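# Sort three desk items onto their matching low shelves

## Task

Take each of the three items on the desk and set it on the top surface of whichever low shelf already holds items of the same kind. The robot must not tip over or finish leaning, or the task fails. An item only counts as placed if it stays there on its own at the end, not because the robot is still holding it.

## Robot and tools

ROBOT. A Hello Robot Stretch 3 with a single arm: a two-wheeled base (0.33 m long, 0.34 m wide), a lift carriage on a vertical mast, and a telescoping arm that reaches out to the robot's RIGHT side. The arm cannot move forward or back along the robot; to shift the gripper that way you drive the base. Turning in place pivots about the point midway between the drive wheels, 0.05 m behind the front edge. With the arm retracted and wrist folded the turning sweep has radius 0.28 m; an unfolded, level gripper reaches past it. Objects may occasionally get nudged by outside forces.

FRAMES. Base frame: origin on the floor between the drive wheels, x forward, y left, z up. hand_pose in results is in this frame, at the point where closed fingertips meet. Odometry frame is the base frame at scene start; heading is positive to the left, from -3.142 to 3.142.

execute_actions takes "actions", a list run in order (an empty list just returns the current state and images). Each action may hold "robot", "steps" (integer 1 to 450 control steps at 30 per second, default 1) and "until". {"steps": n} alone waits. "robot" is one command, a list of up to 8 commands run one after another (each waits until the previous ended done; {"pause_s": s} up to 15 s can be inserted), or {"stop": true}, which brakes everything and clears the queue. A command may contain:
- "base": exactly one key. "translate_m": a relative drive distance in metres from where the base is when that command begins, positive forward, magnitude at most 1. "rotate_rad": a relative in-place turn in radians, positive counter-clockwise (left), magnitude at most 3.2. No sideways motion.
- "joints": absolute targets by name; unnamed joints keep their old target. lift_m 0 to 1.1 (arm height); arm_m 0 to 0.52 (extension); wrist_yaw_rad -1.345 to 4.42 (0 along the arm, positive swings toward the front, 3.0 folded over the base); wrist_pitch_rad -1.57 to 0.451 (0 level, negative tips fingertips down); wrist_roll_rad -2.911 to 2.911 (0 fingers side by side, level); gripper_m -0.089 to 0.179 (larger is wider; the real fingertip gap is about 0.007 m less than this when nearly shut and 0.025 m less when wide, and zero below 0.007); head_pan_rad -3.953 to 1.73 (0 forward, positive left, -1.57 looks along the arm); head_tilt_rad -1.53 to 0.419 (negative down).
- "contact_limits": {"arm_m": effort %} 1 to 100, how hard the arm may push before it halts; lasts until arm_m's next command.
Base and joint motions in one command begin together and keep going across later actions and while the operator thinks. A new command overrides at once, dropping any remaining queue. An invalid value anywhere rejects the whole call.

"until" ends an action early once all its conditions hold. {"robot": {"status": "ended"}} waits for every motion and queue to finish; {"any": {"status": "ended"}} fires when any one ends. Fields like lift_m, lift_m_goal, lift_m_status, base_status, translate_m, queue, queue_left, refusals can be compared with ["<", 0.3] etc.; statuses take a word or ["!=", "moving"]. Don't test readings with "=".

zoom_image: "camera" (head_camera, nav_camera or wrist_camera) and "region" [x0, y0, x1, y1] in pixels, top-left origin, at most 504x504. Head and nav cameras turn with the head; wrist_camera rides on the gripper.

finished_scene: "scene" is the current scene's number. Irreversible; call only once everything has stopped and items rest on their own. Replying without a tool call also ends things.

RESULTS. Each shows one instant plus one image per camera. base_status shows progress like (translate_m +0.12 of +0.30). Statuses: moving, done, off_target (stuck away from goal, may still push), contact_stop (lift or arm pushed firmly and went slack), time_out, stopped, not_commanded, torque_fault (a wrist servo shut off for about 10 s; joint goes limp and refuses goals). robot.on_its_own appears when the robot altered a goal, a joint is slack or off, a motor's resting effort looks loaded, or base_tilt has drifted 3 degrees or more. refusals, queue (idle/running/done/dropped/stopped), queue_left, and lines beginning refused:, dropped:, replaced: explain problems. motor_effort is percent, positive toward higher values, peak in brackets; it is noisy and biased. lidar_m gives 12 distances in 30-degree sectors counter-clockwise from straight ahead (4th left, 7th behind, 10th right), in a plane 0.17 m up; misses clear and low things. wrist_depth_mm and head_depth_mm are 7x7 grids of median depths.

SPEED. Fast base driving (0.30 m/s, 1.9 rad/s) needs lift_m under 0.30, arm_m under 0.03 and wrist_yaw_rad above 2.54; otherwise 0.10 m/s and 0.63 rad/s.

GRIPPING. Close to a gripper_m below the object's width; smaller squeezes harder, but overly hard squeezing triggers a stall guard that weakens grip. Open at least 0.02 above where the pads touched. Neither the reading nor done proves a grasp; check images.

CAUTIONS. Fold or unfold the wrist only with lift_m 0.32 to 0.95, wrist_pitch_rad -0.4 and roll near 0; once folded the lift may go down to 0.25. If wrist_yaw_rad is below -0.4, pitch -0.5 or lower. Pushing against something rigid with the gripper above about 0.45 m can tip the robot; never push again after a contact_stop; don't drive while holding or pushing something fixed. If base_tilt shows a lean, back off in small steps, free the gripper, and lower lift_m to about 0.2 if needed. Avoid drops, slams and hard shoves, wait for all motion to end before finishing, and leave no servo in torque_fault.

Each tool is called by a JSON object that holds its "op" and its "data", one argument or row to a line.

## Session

{"op": "execute_actions", "data": {
  "actions": []
}}

Scene clock: 0.00 s.
robot.base_odometry: x=+0.000 y=+0.000 heading=+0.000 (m, m, rad; robot's odometry frame)
robot.turned_by_wheels: +0.000 (rad since the last result)
robot.turned_by_imu: +0.000 (rad since the last result)
robot.base_tilt: forward=+0.2 right=+0.0 (deg)
robot.lidar_m: 2.08 2.16 2.16 1.73 1.78 1.27 1.84 1.59 1.59 1.49 2.39 2.52
robot.head_depth_mm: 1852 2844 2981 2967 2904 2711 2228 / 1926 2898 3221 3210 3186 2837 2245 / 1928 2934 3388 3456 3491 2945 2255 / 1920 2878 3155 3123 3058 2777 2251 / 1905 2697 2847 2829 2777 2462 2255 / 1891 2512 2553 2558 2528 2245 2105 / 1863 2347 2350 2325 2302 2183 2082
robot.base_status: not_commanded
robot.joint_positions: lift_m=+0.585 arm_m=-0.002 wrist_yaw_rad=+2.988 wrist_pitch_rad=-0.466 wrist_roll_rad=-0.012 gripper_m=+0.037 head_pan_rad=-0.014 head_tilt_rad=+0.001
robot.joint_goals: lift_m=+0.585 arm_m=-0.002 wrist_yaw_rad=+2.988 wrist_pitch_rad=-0.466 wrist_roll_rad=-0.012 gripper_m=+0.037 head_pan_rad=-0.014 head_tilt_rad=+0.001
robot.joint_status: lift_m=not_commanded arm_m=not_commanded wrist_yaw_rad=not_commanded wrist_pitch_rad=not_commanded wrist_roll_rad=not_commanded gripper_m=not_commanded head_pan_rad=not_commanded head_tilt_rad=not_commanded
robot.measured_speeds: translate_m=+0.000 rotate_rad=+0.000 lift_m=+0.000 arm_m=+0.000 wrist_yaw_rad=+0.000 wrist_pitch_rad=+0.000 wrist_roll_rad=+0.000 head_pan_rad=+0.000 head_tilt_rad=+0.000
robot: refusals=0 queue=idle queue_left=0
robot.motor_effort: left_wheel=+1 right_wheel=-1 lift_m=+36 arm_m=+1 wrist_yaw_rad=+0 wrist_pitch_rad=+4 wrist_roll_rad=+1 gripper_m=-1 head_pan_rad=-1 head_tilt_rad=+2 (%)
robot.hand_pose: x=+0.0121 y=+0.0728 z=+0.5866 quat_wxyz=(+0.215, +0.694, +0.112, +0.678) (m; robot's base frame)
robot.wrist_depth_mm: - - - - - - - / - - - - - - - / - - - - - - - / - - - - - - - / 930 926 - 947 955 965 977 / 789 798 - 808 798 803 827 / 694 703 700 699 704 735 716
pictures: head_camera (sideways: a quarter turn clockwise sets it upright), nav_camera (sideways: a quarter turn counterclockwise sets it upright), wrist_camera
Images, in order (width x height): head_camera 896x504, nav_camera 672x504, wrist_camera 644x364.

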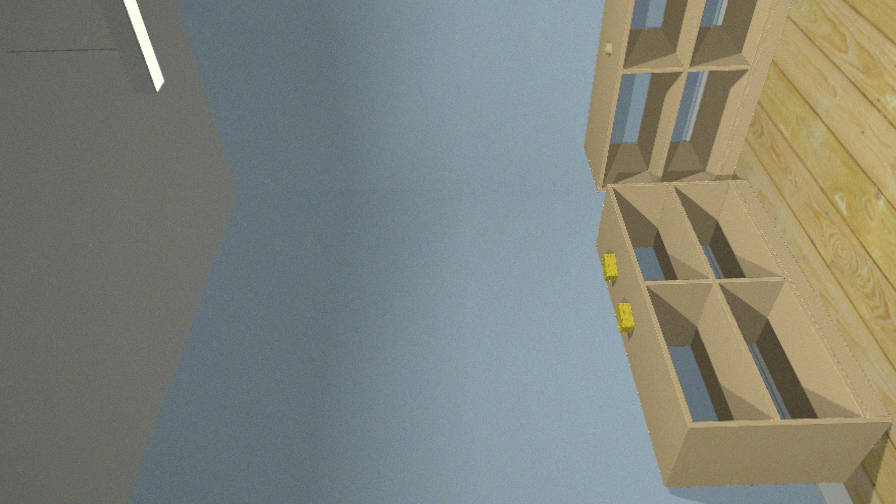

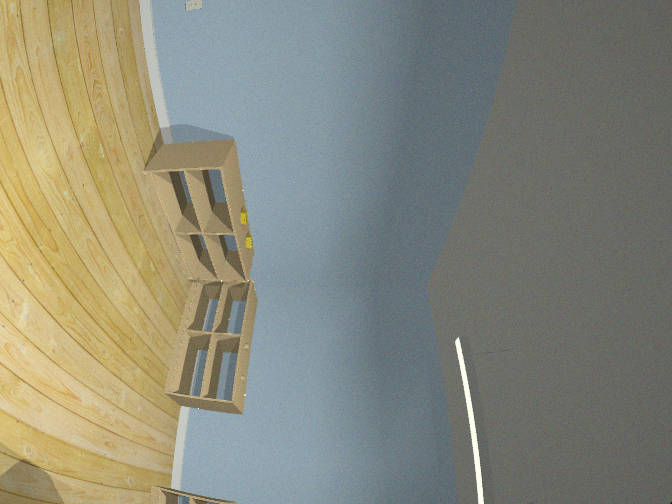

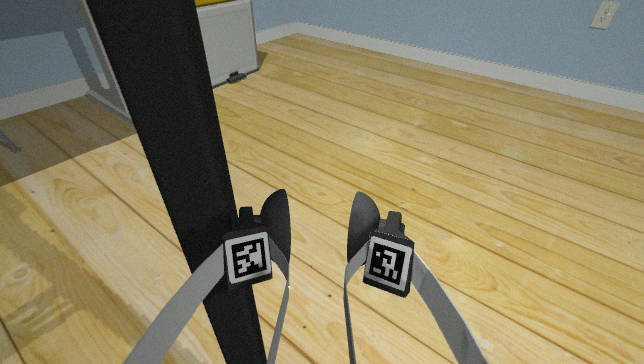

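{"op": "execute_actions", "data": {
  "actions": [
    {"robot":{"joints":{"head_pan_rad":1.6,"head_tilt_rad":-0.4}},"steps":100,"until":{"robot":{"status":"ended"}}}
  ]
}}

{"op": "execute_actions", "data": {
  "actions": [
    {"robot":{"joints":{"head_pan_rad":-1.2,"head_tilt_rad":-0.4}},"steps":100,"until":{"robot":{"status":"ended"}}}
  ]
}}

{"op": "execute_actions", "data": {
  "actions": [
    {"robot":{"joints":{"head_pan_rad":-3.4,"head_tilt_rad":-0.4}},"steps":100,"until":{"robot":{"status":"ended"}}}
  ]
}}

Scene clock: 7.83 s.
robot.base_odometry: x=+0.000 y=+0.000 heading=+0.000 (m, m, rad; robot's odometry frame)
robot.turned_by_wheels: +0.000 (rad since the last result)
robot.turned_by_imu: +0.001 (rad since the last result)
robot.base_tilt: forward=+0.2 right=+0.0 (deg)
robot.lidar_m: 2.09 2.16 2.16 1.73 1.77 1.28 1.84 1.60 1.59 1.49 2.39 2.52
robot.head_depth_mm: 2042 2121 2285 2431 2279 1726 1395 / 2190 2331 2475 2677 2313 1739 1412 / 2385 2546 2738 2929 2309 1741 1397 / 2377 2576 2757 2899 2314 1735 1414 / 2158 2313 2436 2425 2114 1755 1407 / 1985 2116 2235 2235 2023 1759 1423 / 1853 1924 2064 2072 2205 1768 1430
robot.base_status: not_commanded
robot.joint_positions: lift_m=+0.585 arm_m=-0.002 wrist_yaw_rad=+2.988 wrist_pitch_rad=-0.466 wrist_roll_rad=-0.012 gripper_m=+0.037 head_pan_rad=+1.593 head_tilt_rad=-0.395
robot.joint_goals: lift_m=+0.585 arm_m=-0.002 wrist_yaw_rad=+2.988 wrist_pitch_rad=-0.466 wrist_roll_rad=-0.012 gripper_m=+0.037 head_pan_rad=+1.600 head_tilt_rad=-0.400
robot.joint_status: lift_m=not_commanded arm_m=not_commanded wrist_yaw_rad=not_commanded wrist_pitch_rad=not_commanded wrist_roll_rad=not_commanded gripper_m=not_commanded head_pan_rad=done head_tilt_rad=done
robot.measured_speeds: translate_m=+0.000 rotate_rad=+0.000 lift_m=+0.000 arm_m=+0.000 wrist_yaw_rad=+0.000 wrist_pitch_rad=+0.000 wrist_roll_rad=+0.000 head_pan_rad=+0.000 head_tilt_rad=+0.000
robot: refusals=0 queue=done queue_left=0
robot.motor_effort: left_wheel=+0(0) right_wheel=-1(1) lift_m=+36(36) arm_m=+1(1) wrist_yaw_rad=+0(1) wrist_pitch_rad=+4(4) wrist_roll_rad=+1(1) gripper_m=+0(0) head_pan_rad=+3(40) head_tilt_rad=-2(25) (%)
robot.hand_pose: x=+0.0121 y=+0.0728 z=+0.5866 quat_wxyz=(+0.215, +0.694, +0.112, +0.678) (m; robot's base frame)
robot.wrist_depth_mm: - - - - - - - / - - - - - - - / - - - - - - - / - - - - - - - / 929 931 - 962 963 956 935 / 794 808 - 792 795 821 825 / 702 700 703 708 722 700 709
pictures: head_camera (sideways: a quarter turn clockwise sets it upright), nav_camera (sideways: a quarter turn counterclockwise sets it upright), wrist_camera
Images, in order (width x height): head_camera 896x504, nav_camera 672x504, wrist_camera 644x364.

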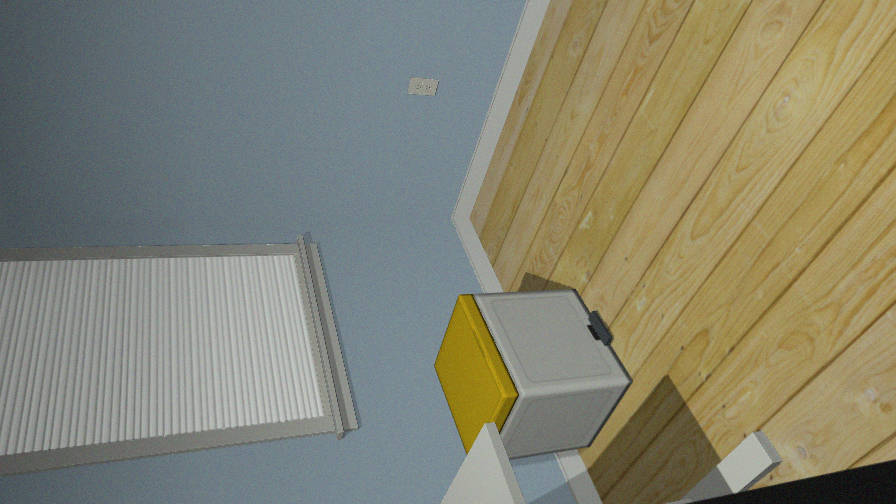

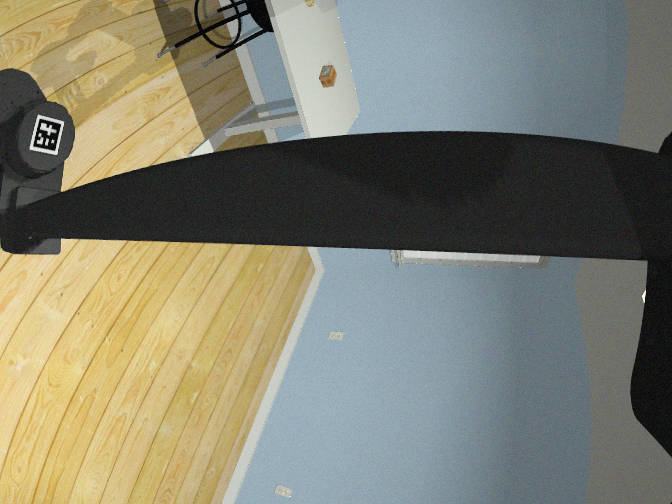

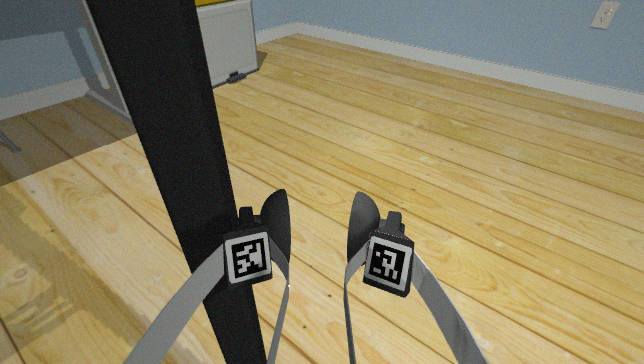

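Scene clock: 9.77 s.
robot.base_odometry: x=+0.000 y=+0.000 heading=+0.000 (m, m, rad; robot's odometry frame)
robot.turned_by_wheels: +0.000 (rad since the last result)
robot.turned_by_imu: +0.000 (rad since the last result)
robot.base_tilt: forward=+0.2 right=+0.0 (deg)
robot.lidar_m: 2.09 2.16 2.16 1.73 1.77 1.28 1.83 1.59 1.59 1.49 2.39 2.52
robot.head_depth_mm: 2018 2116 2224 2059 1967 1724 1383 / 2297 2447 2561 2203 2146 1738 1409 / 2693 2911 2979 2618 2302 1751 1403 / 2727 2914 3050 2994 2285 1747 1400 / 2591 2776 2915 2879 2315 1738 1413 / 2472 2656 2799 2899 2318 1754 1412 / 2396 2568 2666 2753 2333 1766 1416
robot.base_status: not_commanded
robot.joint_positions: lift_m=+0.585 arm_m=-0.002 wrist_yaw_rad=+2.988 wrist_pitch_rad=-0.466 wrist_roll_rad=-0.012 gripper_m=+0.037 head_pan_rad=-1.193 head_tilt_rad=-0.395
robot.joint_goals: lift_m=+0.585 arm_m=-0.002 wrist_yaw_rad=+2.988 wrist_pitch_rad=-0.466 wrist_roll_rad=-0.012 gripper_m=+0.037 head_pan_rad=-1.200 head_tilt_rad=-0.400
robot.joint_status: lift_m=not_commanded arm_m=not_commanded wrist_yaw_rad=not_commanded wrist_pitch_rad=not_commanded wrist_roll_rad=not_commanded gripper_m=not_commanded head_pan_rad=done head_tilt_rad=done
robot.measured_speeds: translate_m=+0.000 rotate_rad=+0.000 lift_m=+0.000 arm_m=+0.000 wrist_yaw_rad=+0.000 wrist_pitch_rad=+0.000 wrist_roll_rad=+0.000 head_pan_rad=+0.000 head_tilt_rad=+0.000
robot: refusals=0 queue=done queue_left=0
robot.motor_effort: left_wheel=+1(1) right_wheel=-1(1) lift_m=+36(36) arm_m=+1(1) wrist_yaw_rad=+0(1) wrist_pitch_rad=+4(4) wrist_roll_rad=+0(1) gripper_m=+0(0) head_pan_rad=-4(38) head_tilt_rad=-2(1) (%)
robot.hand_pose: x=+0.0121 y=+0.0728 z=+0.5866 quat_wxyz=(+0.215, +0.694, +0.112, +0.678) (m; robot's base frame)
robot.wrist_depth_mm: - - - - - - - / - - - - - - - / - - - - - - - / - - - - - - - / 930 934 - 928 972 948 943 / 794 780 - 813 800 830 817 / 696 710 708 703 713 708 720
pictures: head_camera (sideways: a quarter turn clockwise sets it upright), nav_camera (sideways: a quarter turn counterclockwise sets it upright), wrist_camera
Images, in order (width x height): head_camera 896x504, nav_camera 672x504, wrist_camera 644x364.

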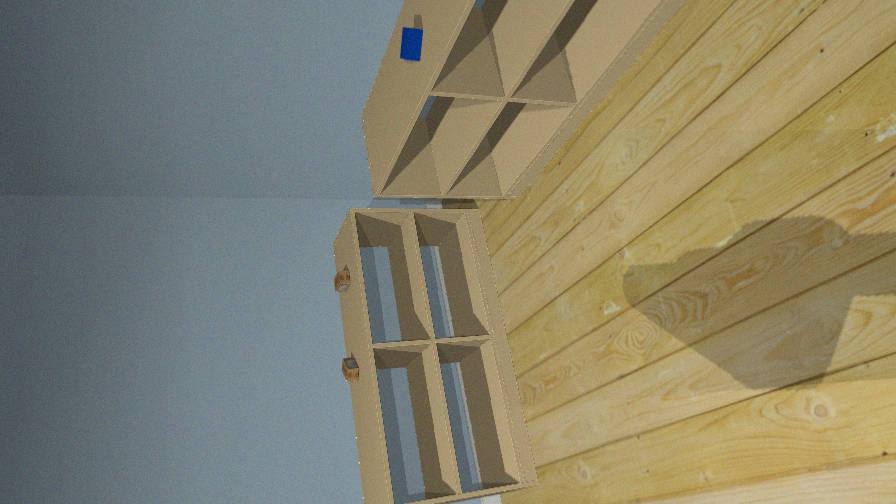

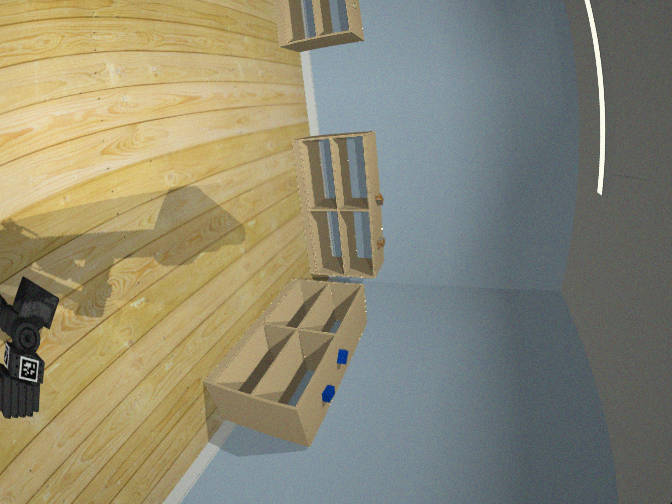

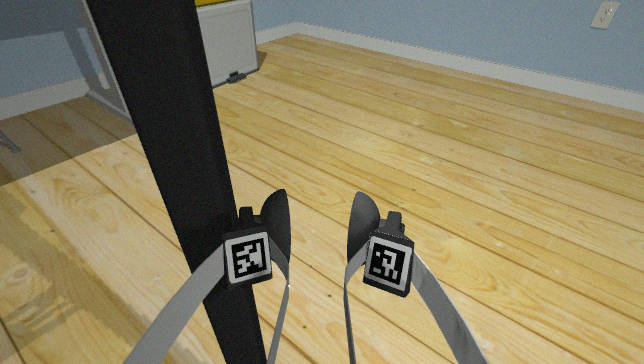

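Scene clock: 11.43 s.
robot.base_odometry: x=+0.000 y=+0.000 heading=+0.000 (m, m, rad; robot's odometry frame)
robot.turned_by_wheels: +0.000 (rad since the last result)
robot.turned_by_imu: +0.000 (rad since the last result)
robot.base_tilt: forward=+0.3 right=+0.0 (deg)
robot.lidar_m: 2.09 2.16 2.16 1.73 1.78 1.27 1.83 1.59 1.59 1.49 2.39 2.52
robot.head_depth_mm: 1602 1733 1843 1478 2029 1667 1393 / 1708 1806 1953 1505 2195 1754 1404 / 1775 1904 2054 1598 2194 1753 1402 / 1901 2031 2168 1746 2225 1755 1412 / 1986 2162 2311 2532 2311 1760 1415 / 2066 2191 2335 2524 2319 1765 1409 / 1922 1951 2031 2132 2178 1750 1424
robot.base_status: not_commanded
robot.joint_positions: lift_m=+0.585 arm_m=-0.002 wrist_yaw_rad=+2.988 wrist_pitch_rad=-0.466 wrist_roll_rad=-0.012 gripper_m=+0.037 head_pan_rad=-3.393 head_tilt_rad=-0.395
robot.joint_goals: lift_m=+0.585 arm_m=-0.002 wrist_yaw_rad=+2.988 wrist_pitch_rad=-0.466 wrist_roll_rad=-0.012 gripper_m=+0.037 head_pan_rad=-3.400 head_tilt_rad=-0.400
robot.joint_status: lift_m=not_commanded arm_m=not_commanded wrist_yaw_rad=not_commanded wrist_pitch_rad=not_commanded wrist_roll_rad=not_commanded gripper_m=not_commanded head_pan_rad=done head_tilt_rad=done
robot.measured_speeds: translate_m=+0.000 rotate_rad=+0.000 lift_m=+0.000 arm_m=+0.000 wrist_yaw_rad=+0.000 wrist_pitch_rad=+0.000 wrist_roll_rad=+0.000 head_pan_rad=+0.000 head_tilt_rad=+0.000
robot: refusals=0 queue=done queue_left=0
robot.motor_effort: left_wheel=+1(0) right_wheel=-1(1) lift_m=+36(36) arm_m=+1(1) wrist_yaw_rad=+0(0) wrist_pitch_rad=+4(4) wrist_roll_rad=+1(0) gripper_m=+0(1) head_pan_rad=-4(38) head_tilt_rad=-2(1) (%)
robot.hand_pose: x=+0.0121 y=+0.0728 z=+0.5866 quat_wxyz=(+0.215, +0.694, +0.112, +0.678) (m; robot's base frame)
robot.wrist_depth_mm: - - - - - - - / - - - - - - - / - - - - - - - / - - - - - - - / 929 926 - 937 949 960 966 / 820 803 - 811 809 835 812 / 701 693 688 714 712 705 727
pictures: head_camera (sideways: a quarter turn clockwise sets it upright), nav_camera (sideways: a quarter turn counterclockwise sets it upright), wrist_camera
Images, in order (width x height): head_camera 896x504, nav_camera 672x504, wrist_camera 644x364.

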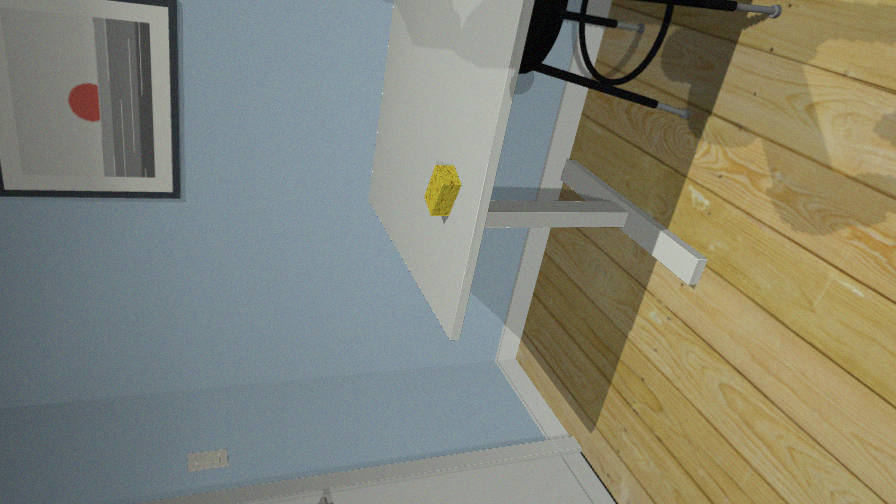

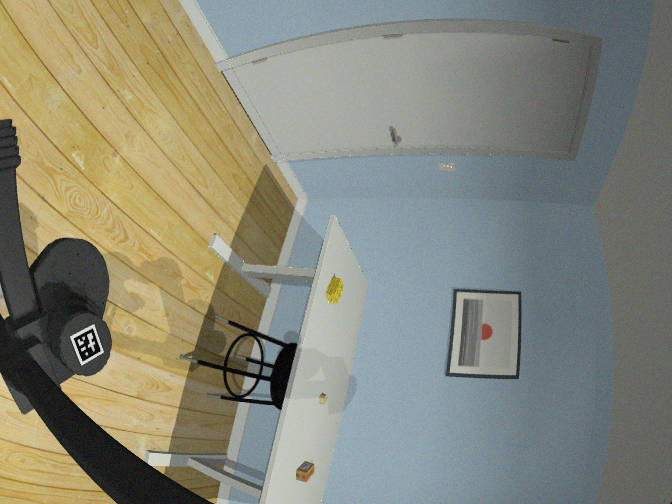

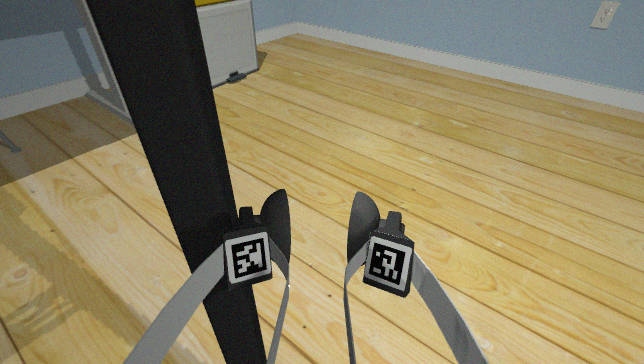

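{"op": "execute_actions", "data": {
  "actions": [
    {"robot": [{"joints": {"lift_m": 0.27, "head_pan_rad": -1.57, "head_tilt_rad": -0.6,"wrist_pitch_rad":-0.4,"wrist_roll_rad":0.0},"base": {"rotate_rad": 3.06}}, {"base": {"translate_m": 0.86}}, {"base": {"rotate_rad": 0.96}, "joints": {"lift_m": 0.9}}, {"joints": {"wrist_yaw_rad": 0.0, "gripper_m": 0.179}}], "steps": 450, "until": {"robot": {"status": "ended"}}},
    {"steps": 300, "until": {"robot": {"status": "ended"}}}
  ]
}}

Scene clock: 59.47 s.
robot.base_odometry: x=-0.857 y=+0.070 heading=-2.263 (m, m, rad; robot's odometry frame)
robot.turned_by_wheels: +4.020 (rad since the last result)
robot.turned_by_imu: +3.969 (rad since the last result)
robot.base_tilt: forward=+0.3 right=-0.1 (deg)
robot.lidar_m: 1.03 1.12 1.60 3.09 3.29 2.75 2.69 1.30 0.75 0.83 1.32 1.06
robot.head_depth_mm: 1048 1148 1267 1014 788 - - / 1045 1156 1269 1019 805 699 - / 1051 1161 1261 1024 817 - - / 1053 1163 1285 1025 769 1403 1214 / 1059 1158 1278 1027 781 1339 1218 / 1055 1169 1281 1023 797 1396 1236 / 1058 1173 1316 1454 795 1404 1240
robot.base_status: done (rotate_rad +0.9599 of +0.9600)
robot.joint_positions: lift_m=+0.900 arm_m=-0.002 wrist_yaw_rad=+0.002 wrist_pitch_rad=-0.419 wrist_roll_rad=-0.004 gripper_m=+0.179 head_pan_rad=-1.577 head_tilt_rad=-0.593
robot.joint_goals: lift_m=+0.900 arm_m=-0.002 wrist_yaw_rad=+0.000 wrist_pitch_rad=-0.400 wrist_roll_rad=+0.000 gripper_m=+0.179 head_pan_rad=-1.570 head_tilt_rad=-0.600
robot.joint_status: lift_m=done arm_m=not_commanded wrist_yaw_rad=done wrist_pitch_rad=done wrist_roll_rad=done gripper_m=done head_pan_rad=done head_tilt_rad=done
robot.measured_speeds: translate_m=+0.000 rotate_rad=+0.000 lift_m=+0.000 arm_m=+0.000 wrist_yaw_rad=+0.000 wrist_pitch_rad=+0.000 wrist_roll_rad=+0.000 head_pan_rad=+0.000 head_tilt_rad=+0.000
robot: refusals=0 queue=done queue_left=0
robot.motor_effort: left_wheel=-3(12) right_wheel=+2(9) lift_m=+42(43) arm_m=+0(1) wrist_yaw_rad=-1(1) wrist_pitch_rad=+5(7) wrist_roll_rad=+2(2) gripper_m=+1(99) head_pan_rad=+3(41) head_tilt_rad=-4(19) (%)
robot.hand_pose: x=-0.0211 y=-0.3670 z=+0.9122 quat_wxyz=(+0.693, +0.148, -0.690, -0.147) (m; robot's base frame)
robot.wrist_depth_mm: - 973 941 928 869 856 849 / - - - 948 944 936 907 / - - 688 688 687 706 711 / - 575 536 490 537 547 552 / - 435 434 434 442 442 441 / - - 389 380 372 376 388 / - - - - - - -
pictures: head_camera (sideways: a quarter turn clockwise sets it upright), nav_camera (sideways: a quarter turn counterclockwise sets it upright), wrist_camera
Images, in order (width x height): head_camera 896x504, nav_camera 672x504, wrist_camera 644x364.

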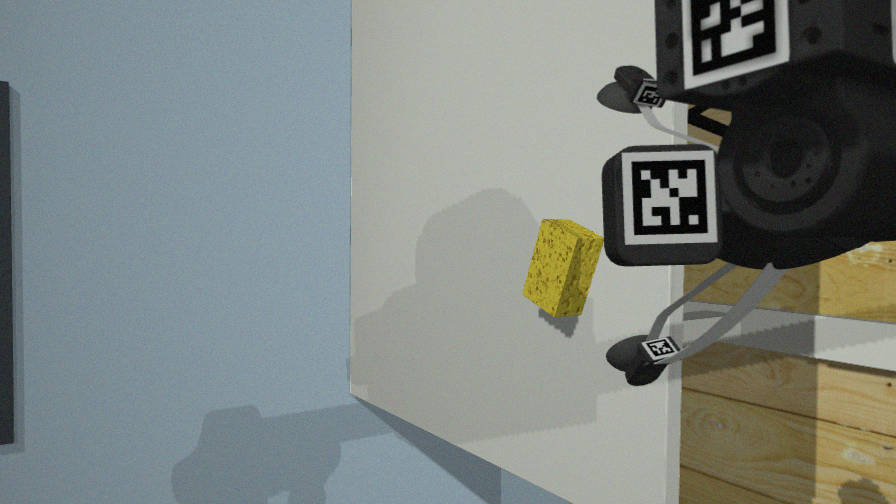

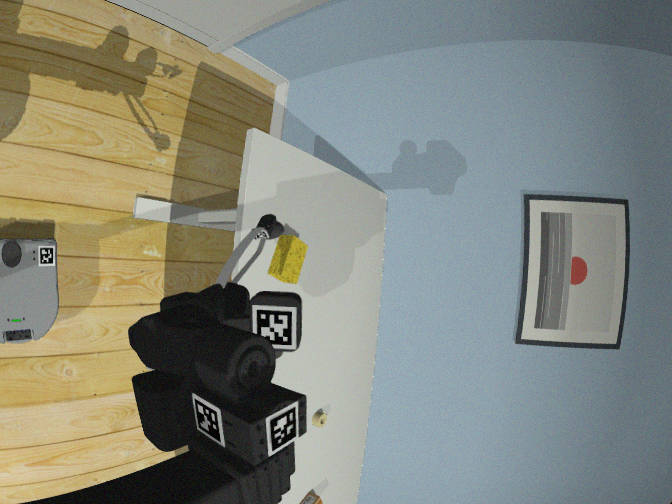

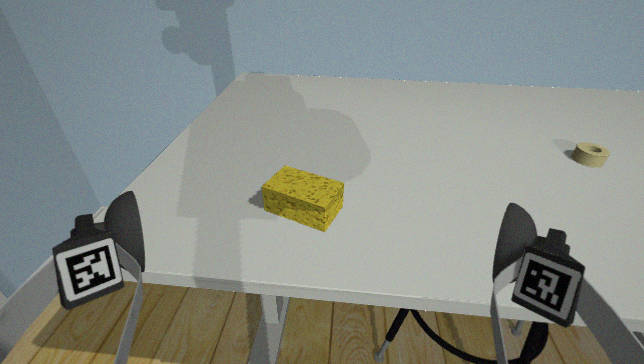

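{"op": "execute_actions", "data": {
  "actions": [
    {"robot": [{"base":{"translate_m":-0.17},"joints":{"arm_m":0.37,"wrist_yaw_rad":1.1,"lift_m":0.84}}], "steps": 450, "until": {"robot": {"status": "ended"}}}
  ]
}}

Scene clock: 76.33 s.
robot.base_odometry: x=-0.749 y=+0.201 heading=-2.263 (m, m, rad; robot's odometry frame)
robot.turned_by_wheels: +0.000 (rad since the last result)
robot.turned_by_imu: +0.001 (rad since the last result)
robot.base_tilt: forward=+0.2 right=+0.0 (deg)
robot.lidar_m: 1.20 1.30 1.77 3.12 3.17 2.58 2.51 1.17 0.65 0.74 0.88 1.24
robot.head_depth_mm: 1042 1137 1254 1051 - - 1186 / 1040 1148 1251 - 763 1359 1241 / 1043 1152 1258 937 791 1139 1244 / 1036 1151 1282 - 795 1350 1224 / 1049 1154 1273 - 793 1353 1238 / 1054 1165 1271 1032 749 1317 1237 / 1058 1157 1279 1026 773 1369 1244
robot.base_status: done (translate_m -0.1700 of -0.1700)
robot.joint_positions: lift_m=+0.840 arm_m=+0.370 wrist_yaw_rad=+1.099 wrist_pitch_rad=-0.419 wrist_roll_rad=-0.003 gripper_m=+0.179 head_pan_rad=-1.577 head_tilt_rad=-0.593
robot.joint_goals: lift_m=+0.840 arm_m=+0.370 wrist_yaw_rad=+1.100 wrist_pitch_rad=-0.400 wrist_roll_rad=+0.000 gripper_m=+0.179 head_pan_rad=-1.570 head_tilt_rad=-0.600
robot.joint_status: lift_m=done arm_m=done wrist_yaw_rad=done wrist_pitch_rad=done wrist_roll_rad=done gripper_m=done head_pan_rad=done head_tilt_rad=done
robot.measured_speeds: translate_m=+0.000 rotate_rad=+0.000 lift_m=+0.000 arm_m=+0.000 wrist_yaw_rad=+0.000 wrist_pitch_rad=+0.000 wrist_roll_rad=+0.000 head_pan_rad=+0.000 head_tilt_rad=+0.000
robot: refusals=0 queue=done queue_left=0
robot.motor_effort: left_wheel=-3(11) right_wheel=+2(3) lift_m=+31(42) arm_m=+6(7) wrist_yaw_rad=+1(2) wrist_pitch_rad=+5(6) wrist_roll_rad=+1(2) gripper_m=+1(0) head_pan_rad=+3(3) head_tilt_rad=-4(3) (%)
robot.hand_pose: x=+0.1784 y=-0.6166 z=+0.8527 quat_wxyz=(+0.668, +0.486, -0.512, +0.237) (m; robot's base frame)
robot.wrist_depth_mm: 845 893 991 - - 715 572 / 904 970 - - - 753 584 / 937 - - - 963 557 560 / - - 428 428 431 432 436 / - 351 352 354 353 357 355 / - 303 296 245 301 302 312 / 984 262 256 213 257 258 261
pictures: head_camera (sideways: a quarter turn clockwise sets it upright), nav_camera (sideways: a quarter turn counterclockwise sets it upright), wrist_camera
Images, in order (width x height): head_camera 896x504, nav_camera 672x504, wrist_camera 644x364.

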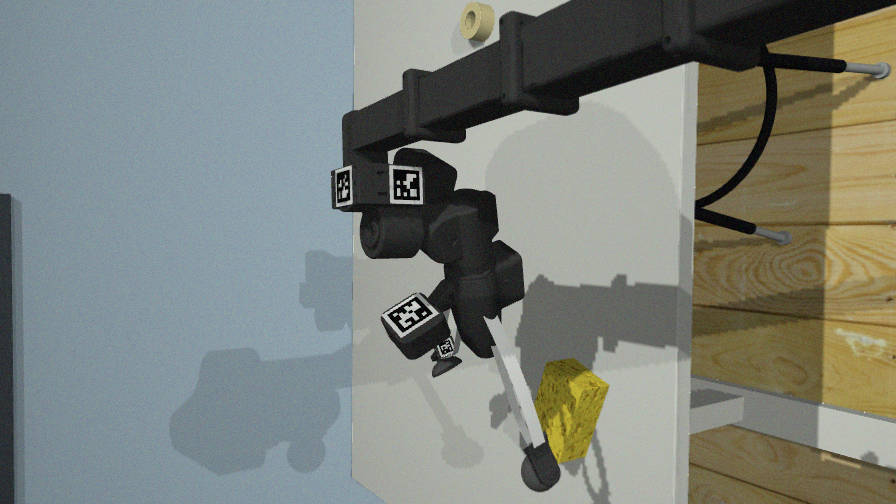

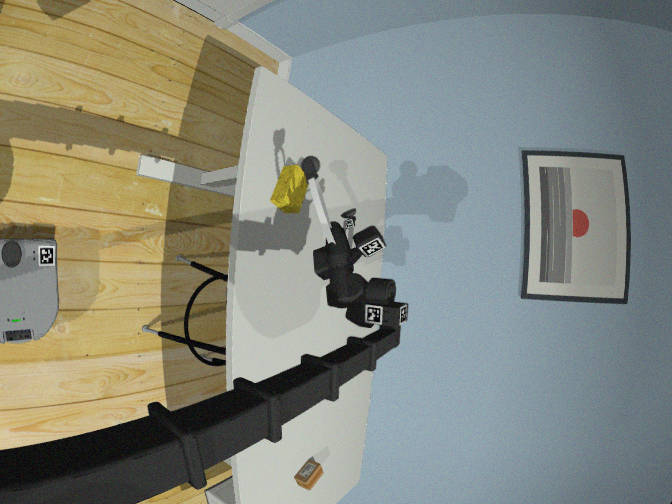

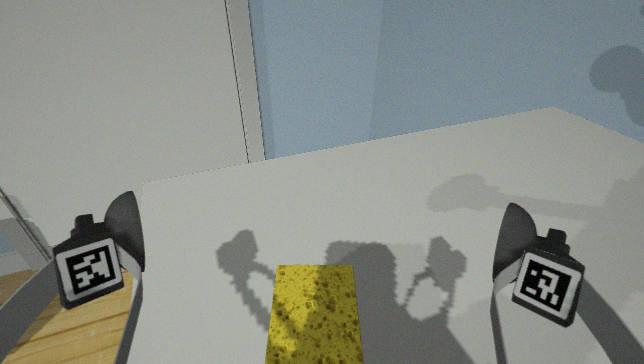

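{"op": "execute_actions", "data": {
  "actions": [
    {"robot": [{"joints":{"lift_m":0.733}},{"joints":{"gripper_m":0.01}},{"pause_s":0.5},{"joints":{"lift_m":0.85}}], "steps": 450, "until": {"robot": {"status": "ended"}}}
  ]
}}

Scene clock: 86.87 s.
robot.base_odometry: x=-0.749 y=+0.201 heading=-2.263 (m, m, rad; robot's odometry frame)
robot.turned_by_wheels: +0.000 (rad since the last result)
robot.turned_by_imu: +0.001 (rad since the last result)
robot.base_tilt: forward=+0.3 right=+0.0 (deg)
robot.lidar_m: 1.20 1.30 1.76 3.12 3.18 2.58 2.52 1.17 0.65 0.74 0.88 1.24
robot.head_depth_mm: 1044 1144 1253 1056 - - 1185 / 1035 1152 1256 - 767 1347 1241 / 1046 1147 1254 941 790 1141 1240 / 1046 1154 1270 1116 795 1362 1237 / 1045 1151 1273 - 793 1362 1232 / 1049 1163 1265 1073 772 1313 1242 / 1049 1161 1289 1030 797 1365 1251
robot.base_status: done (translate_m -0.1700 of -0.1700)
robot.joint_positions: lift_m=+0.850 arm_m=+0.370 wrist_yaw_rad=+1.101 wrist_pitch_rad=-0.416 wrist_roll_rad=-0.003 gripper_m=+0.018 head_pan_rad=-1.577 head_tilt_rad=-0.593
robot.joint_goals: lift_m=+0.850 arm_m=+0.370 wrist_yaw_rad=+1.100 wrist_pitch_rad=-0.400 wrist_roll_rad=+0.000 gripper_m=+0.017 head_pan_rad=-1.570 head_tilt_rad=-0.600
robot.joint_status: lift_m=done arm_m=done wrist_yaw_rad=done wrist_pitch_rad=done wrist_roll_rad=done gripper_m=done head_pan_rad=done head_tilt_rad=done
robot.measured_speeds: translate_m=+0.000 rotate_rad=+0.000 lift_m=+0.000 arm_m=+0.000 wrist_yaw_rad=+0.000 wrist_pitch_rad=+0.000 wrist_roll_rad=+0.000 head_pan_rad=+0.000 head_tilt_rad=+0.000
robot: refusals=0 queue=done queue_left=0
robot.on_its_own: gripper_m is held at +0.017, not at your +0.010, by its stall guard, which is not easing now
robot.motor_effort: left_wheel=-3(4) right_wheel=+3(3) lift_m=+42(42) arm_m=+6(6) wrist_yaw_rad=-1(1) wrist_pitch_rad=+5(5) wrist_roll_rad=+2(1) gripper_m=-23(98) head_pan_rad=+3(2) head_tilt_rad=-3(3) (%)
robot.hand_pose: x=+0.1788 y=-0.6165 z=+0.8629 quat_wxyz=(+0.667, +0.486, -0.512, +0.238) (m; robot's base frame)
robot.wrist_depth_mm: 808 885 967 - - 736 579 / 868 986 - - - 777 584 / 957 - - - - 588 560 / - - 442 172 448 454 455 / - - 253 145 363 368 372 / - - 132 125 294 312 312 / - 274 260 138 263 271 271
pictures: head_camera (sideways: a quarter turn clockwise sets it upright), nav_camera (sideways: a quarter turn counterclockwise sets it upright), wrist_camera
Images, in order (width x height): head_camera 896x504, nav_camera 672x504, wrist_camera 644x364.

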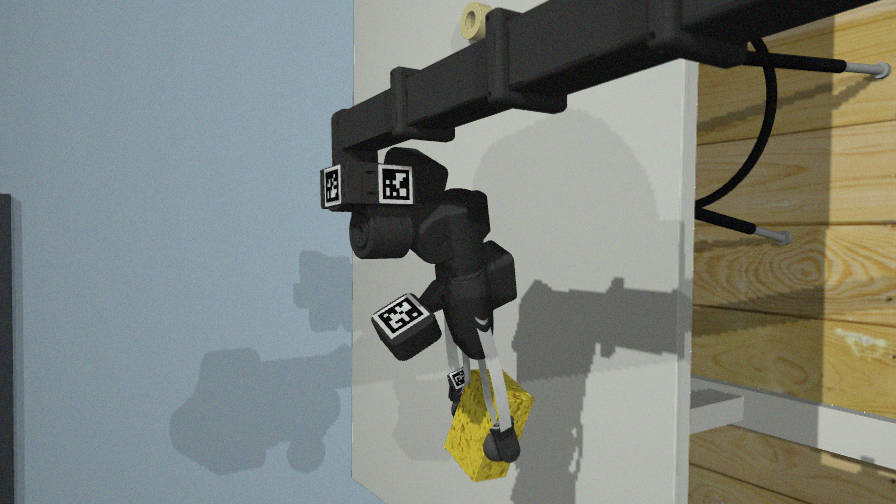

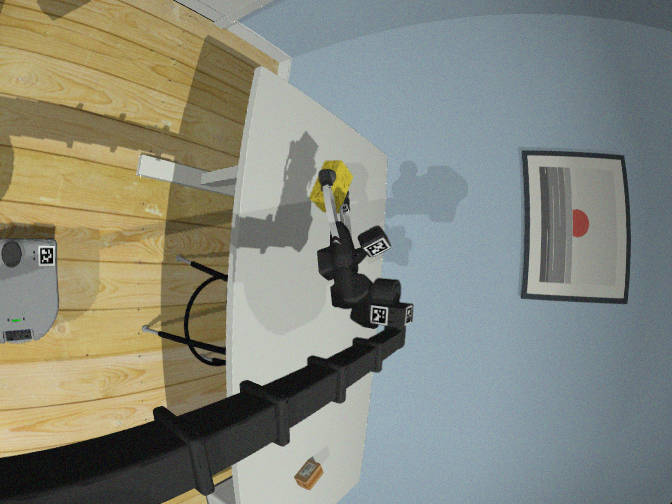

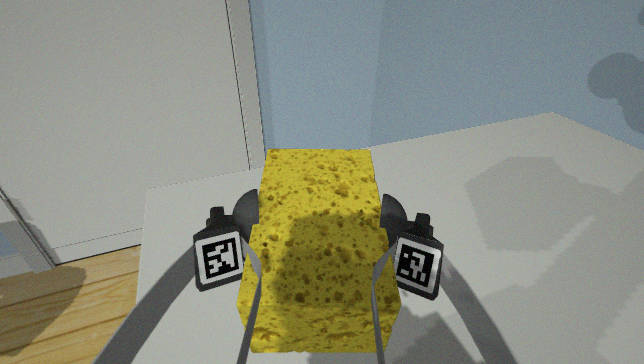

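{"op": "execute_actions", "data": {
  "actions": [
    {"robot": [{"joints": {"arm_m": 0.0,"head_pan_rad":-1.4,"wrist_yaw_rad":0.0}},{"base":{"rotate_rad":2.215}},{"base":{"translate_m":1.0}},{"base":{"translate_m":1.0}},{"base":{"translate_m":0.48}},{"base":{"rotate_rad":2.55}}], "steps": 450, "until": {"robot": {"status": "ended"}}},
    {"steps": 450, "until": {"robot": {"status": "ended"}}},
    {"steps": 450, "until": {"robot": {"status": "ended"}}}
  ]
}}

Scene clock: 149.67 s.
robot.base_odometry: x=+1.728 y=+0.081 heading=+2.501 (m, m, rad; robot's odometry frame)
robot.turned_by_wheels: +4.765 (rad since the last result)
robot.turned_by_imu: +4.713 (rad since the last result)
robot.base_tilt: forward=+0.2 right=-0.1 (deg)
robot.lidar_m: 2.71 2.98 2.84 2.42 1.80 1.30 1.21 0.75 0.74 0.58 1.02 1.50
robot.head_depth_mm: 768 844 933 1052 942 834 - / 784 862 959 1080 943 - - / 803 882 985 1097 948 501 1143 / 818 901 1009 1142 1314 1425 1207 / 833 928 1040 1176 1368 1469 1242 / 855 952 1067 1222 1419 1471 1239 / 871 973 1103 1267 1484 1464 1250
robot.base_status: done (rotate_rad +2.5499 of +2.5500)
robot.joint_positions: lift_m=+0.850 arm_m=+0.000 wrist_yaw_rad=+0.000 wrist_pitch_rad=-0.417 wrist_roll_rad=-0.003 gripper_m=+0.018 head_pan_rad=-1.407 head_tilt_rad=-0.593
robot.joint_goals: lift_m=+0.850 arm_m=+0.000 wrist_yaw_rad=+0.000 wrist_pitch_rad=-0.400 wrist_roll_rad=+0.000 gripper_m=+0.017 head_pan_rad=-1.400 head_tilt_rad=-0.600
robot.joint_status: lift_m=done arm_m=done wrist_yaw_rad=done wrist_pitch_rad=done wrist_roll_rad=done gripper_m=done head_pan_rad=done head_tilt_rad=done
robot.measured_speeds: translate_m=+0.000 rotate_rad=+0.000 lift_m=+0.000 arm_m=+0.000 wrist_yaw_rad=+0.000 wrist_pitch_rad=+0.000 wrist_roll_rad=+0.000 head_pan_rad=+0.000 head_tilt_rad=+0.000
robot: refusals=0 queue=done queue_left=0
robot.on_its_own: gripper_m is held at +0.017, not at your +0.010, by its stall guard, which is not easing now
robot.motor_effort: left_wheel=-3(9) right_wheel=+3(6) lift_m=+42(42) arm_m=-4(1) wrist_yaw_rad=-1(2) wrist_pitch_rad=+5(5) wrist_roll_rad=+2(2) gripper_m=-22(23) head_pan_rad=+3(19) head_tilt_rad=-4(4) (%)
robot.hand_pose: x=-0.0214 y=-0.3699 z=+0.8628 quat_wxyz=(+0.693, +0.147, -0.690, -0.146) (m; robot's base frame)
robot.wrist_depth_mm: 715 689 673 651 633 614 590 / 782 762 740 712 693 672 650 / 891 872 814 765 753 736 699 / - 962 893 172 645 646 624 / - - 563 145 506 520 524 / - - 132 125 728 474 462 / 986 - 967 138 642 655 584
pictures: head_camera (sideways: a quarter turn clockwise sets it upright), nav_camera (sideways: a quarter turn counterclockwise sets it upright), wrist_camera
Images, in order (width x height): head_camera 896x504, nav_camera 672x504, wrist_camera 644x364.

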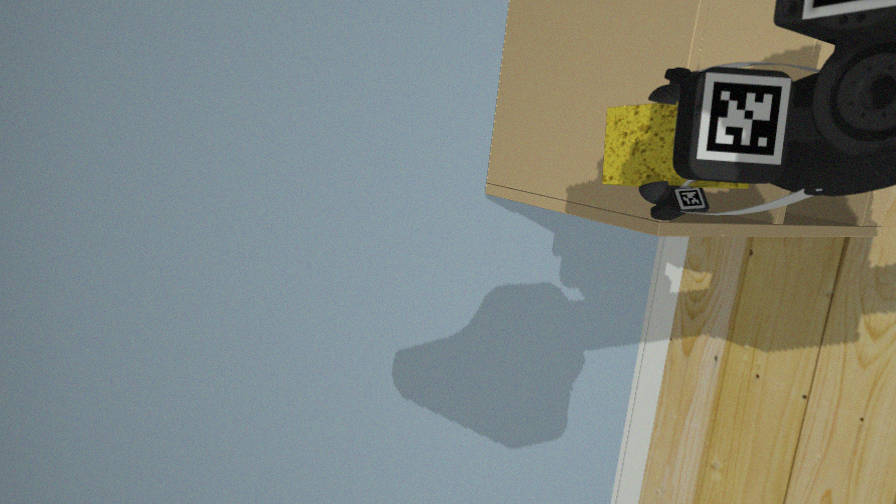

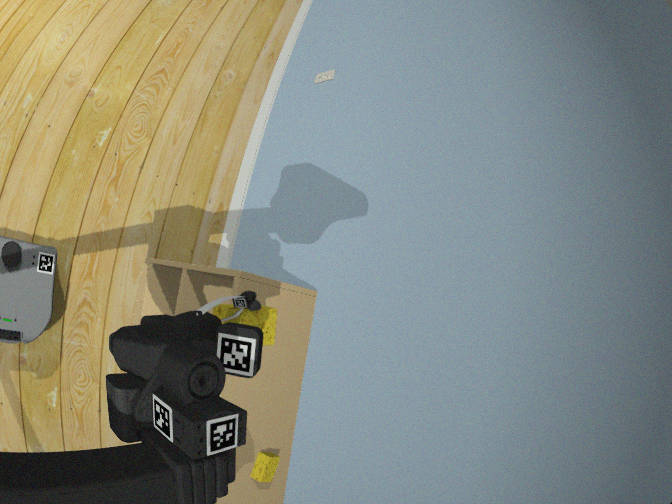

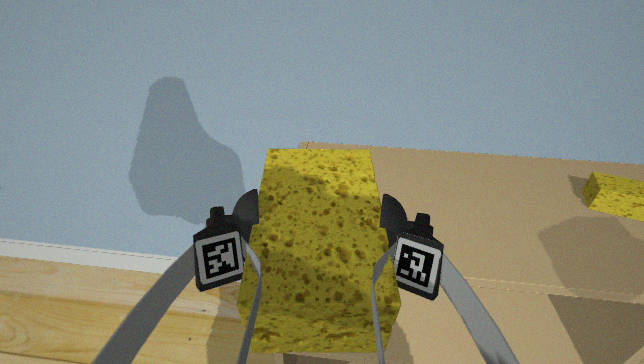

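{"op": "execute_actions", "data": {
  "actions": [
    {"robot": [{"base":{"translate_m":-0.24}},{"joints":{"arm_m":0.35}},{"joints": {"lift_m": 0.63}}], "steps": 450, "until": {"robot": {"status": "ended"}}}
  ]
}}

Scene clock: 165.77 s.
robot.base_odometry: x=+1.921 y=-0.063 heading=+2.501 (m, m, rad; robot's odometry frame)
robot.turned_by_wheels: +0.000 (rad since the last result)
robot.turned_by_imu: +0.002 (rad since the last result)
robot.base_tilt: forward=+0.2 right=+0.0 (deg)
robot.lidar_m: 2.94 3.21 2.49 2.49 1.80 1.09 0.97 1.00 0.60 0.94 0.64 1.46
robot.head_depth_mm: 748 823 914 1030 971 823 - / 768 843 939 1056 1006 1011 1088 / 782 864 963 1084 947 1018 1114 / 797 881 982 1102 946 1020 1149 / 815 906 1013 1129 944 1053 1161 / 837 928 1045 1200 1324 1018 1211 / 858 958 1076 1232 1448 1475 1246
robot.base_status: done (translate_m -0.2400 of -0.2400)
robot.joint_positions: lift_m=+0.630 arm_m=+0.350 wrist_yaw_rad=+0.000 wrist_pitch_rad=-0.417 wrist_roll_rad=-0.003 gripper_m=+0.018 head_pan_rad=-1.407 head_tilt_rad=-0.593
robot.joint_goals: lift_m=+0.630 arm_m=+0.350 wrist_yaw_rad=+0.000 wrist_pitch_rad=-0.400 wrist_roll_rad=+0.000 gripper_m=+0.017 head_pan_rad=-1.400 head_tilt_rad=-0.600
robot.joint_status: lift_m=done arm_m=done wrist_yaw_rad=done wrist_pitch_rad=done wrist_roll_rad=done gripper_m=done head_pan_rad=done head_tilt_rad=done
robot.measured_speeds: translate_m=+0.000 rotate_rad=+0.000 lift_m=+0.000 arm_m=+0.000 wrist_yaw_rad=+0.000 wrist_pitch_rad=+0.000 wrist_roll_rad=+0.000 head_pan_rad=+0.000 head_tilt_rad=+0.000
robot: refusals=0 queue=done queue_left=0
robot.on_its_own: gripper_m is held at +0.017, not at your +0.010, by its stall guard, which is not easing now
robot.motor_effort: left_wheel=-2(10) right_wheel=+2(3) lift_m=+31(41) arm_m=+6(6) wrist_yaw_rad=-1(0) wrist_pitch_rad=+5(5) wrist_roll_rad=+1(2) gripper_m=-24(23) head_pan_rad=+3(3) head_tilt_rad=-4(3) (%)
robot.hand_pose: x=-0.0214 y=-0.7192 z=+0.6431 quat_wxyz=(+0.693, +0.147, -0.690, -0.146) (m; robot's base frame)
robot.wrist_depth_mm: 348 333 324 314 305 295 287 / 381 371 353 344 330 318 308 / 325 331 339 336 350 338 333 / 257 259 260 171 263 264 267 / 211 213 180 145 212 217 217 / 180 179 132 125 172 182 185 / 155 155 153 138 153 158 158
pictures: head_camera (sideways: a quarter turn clockwise sets it upright), nav_camera (sideways: a quarter turn counterclockwise sets it upright), wrist_camera
Images, in order (width x height): head_camera 896x504, nav_camera 672x504, wrist_camera 644x364.

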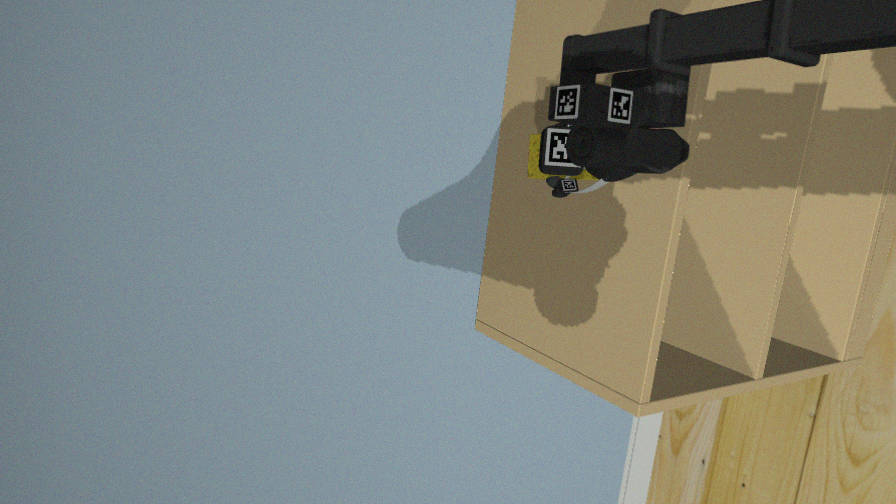

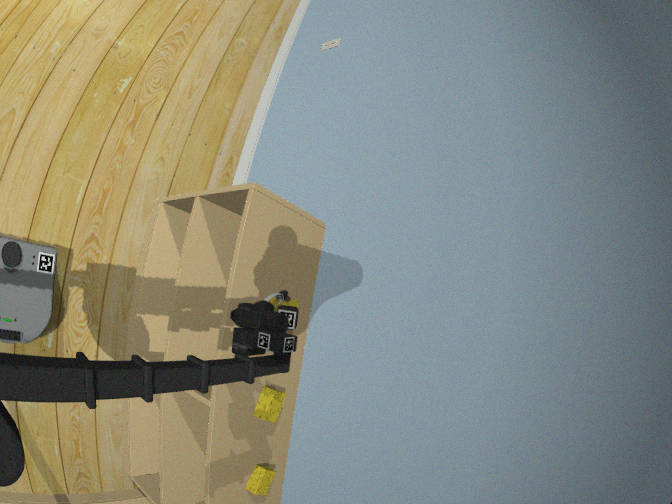

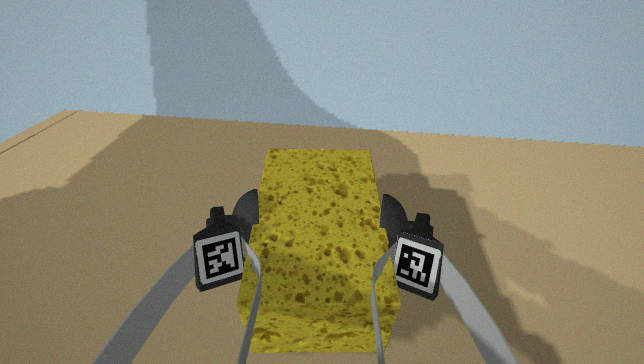

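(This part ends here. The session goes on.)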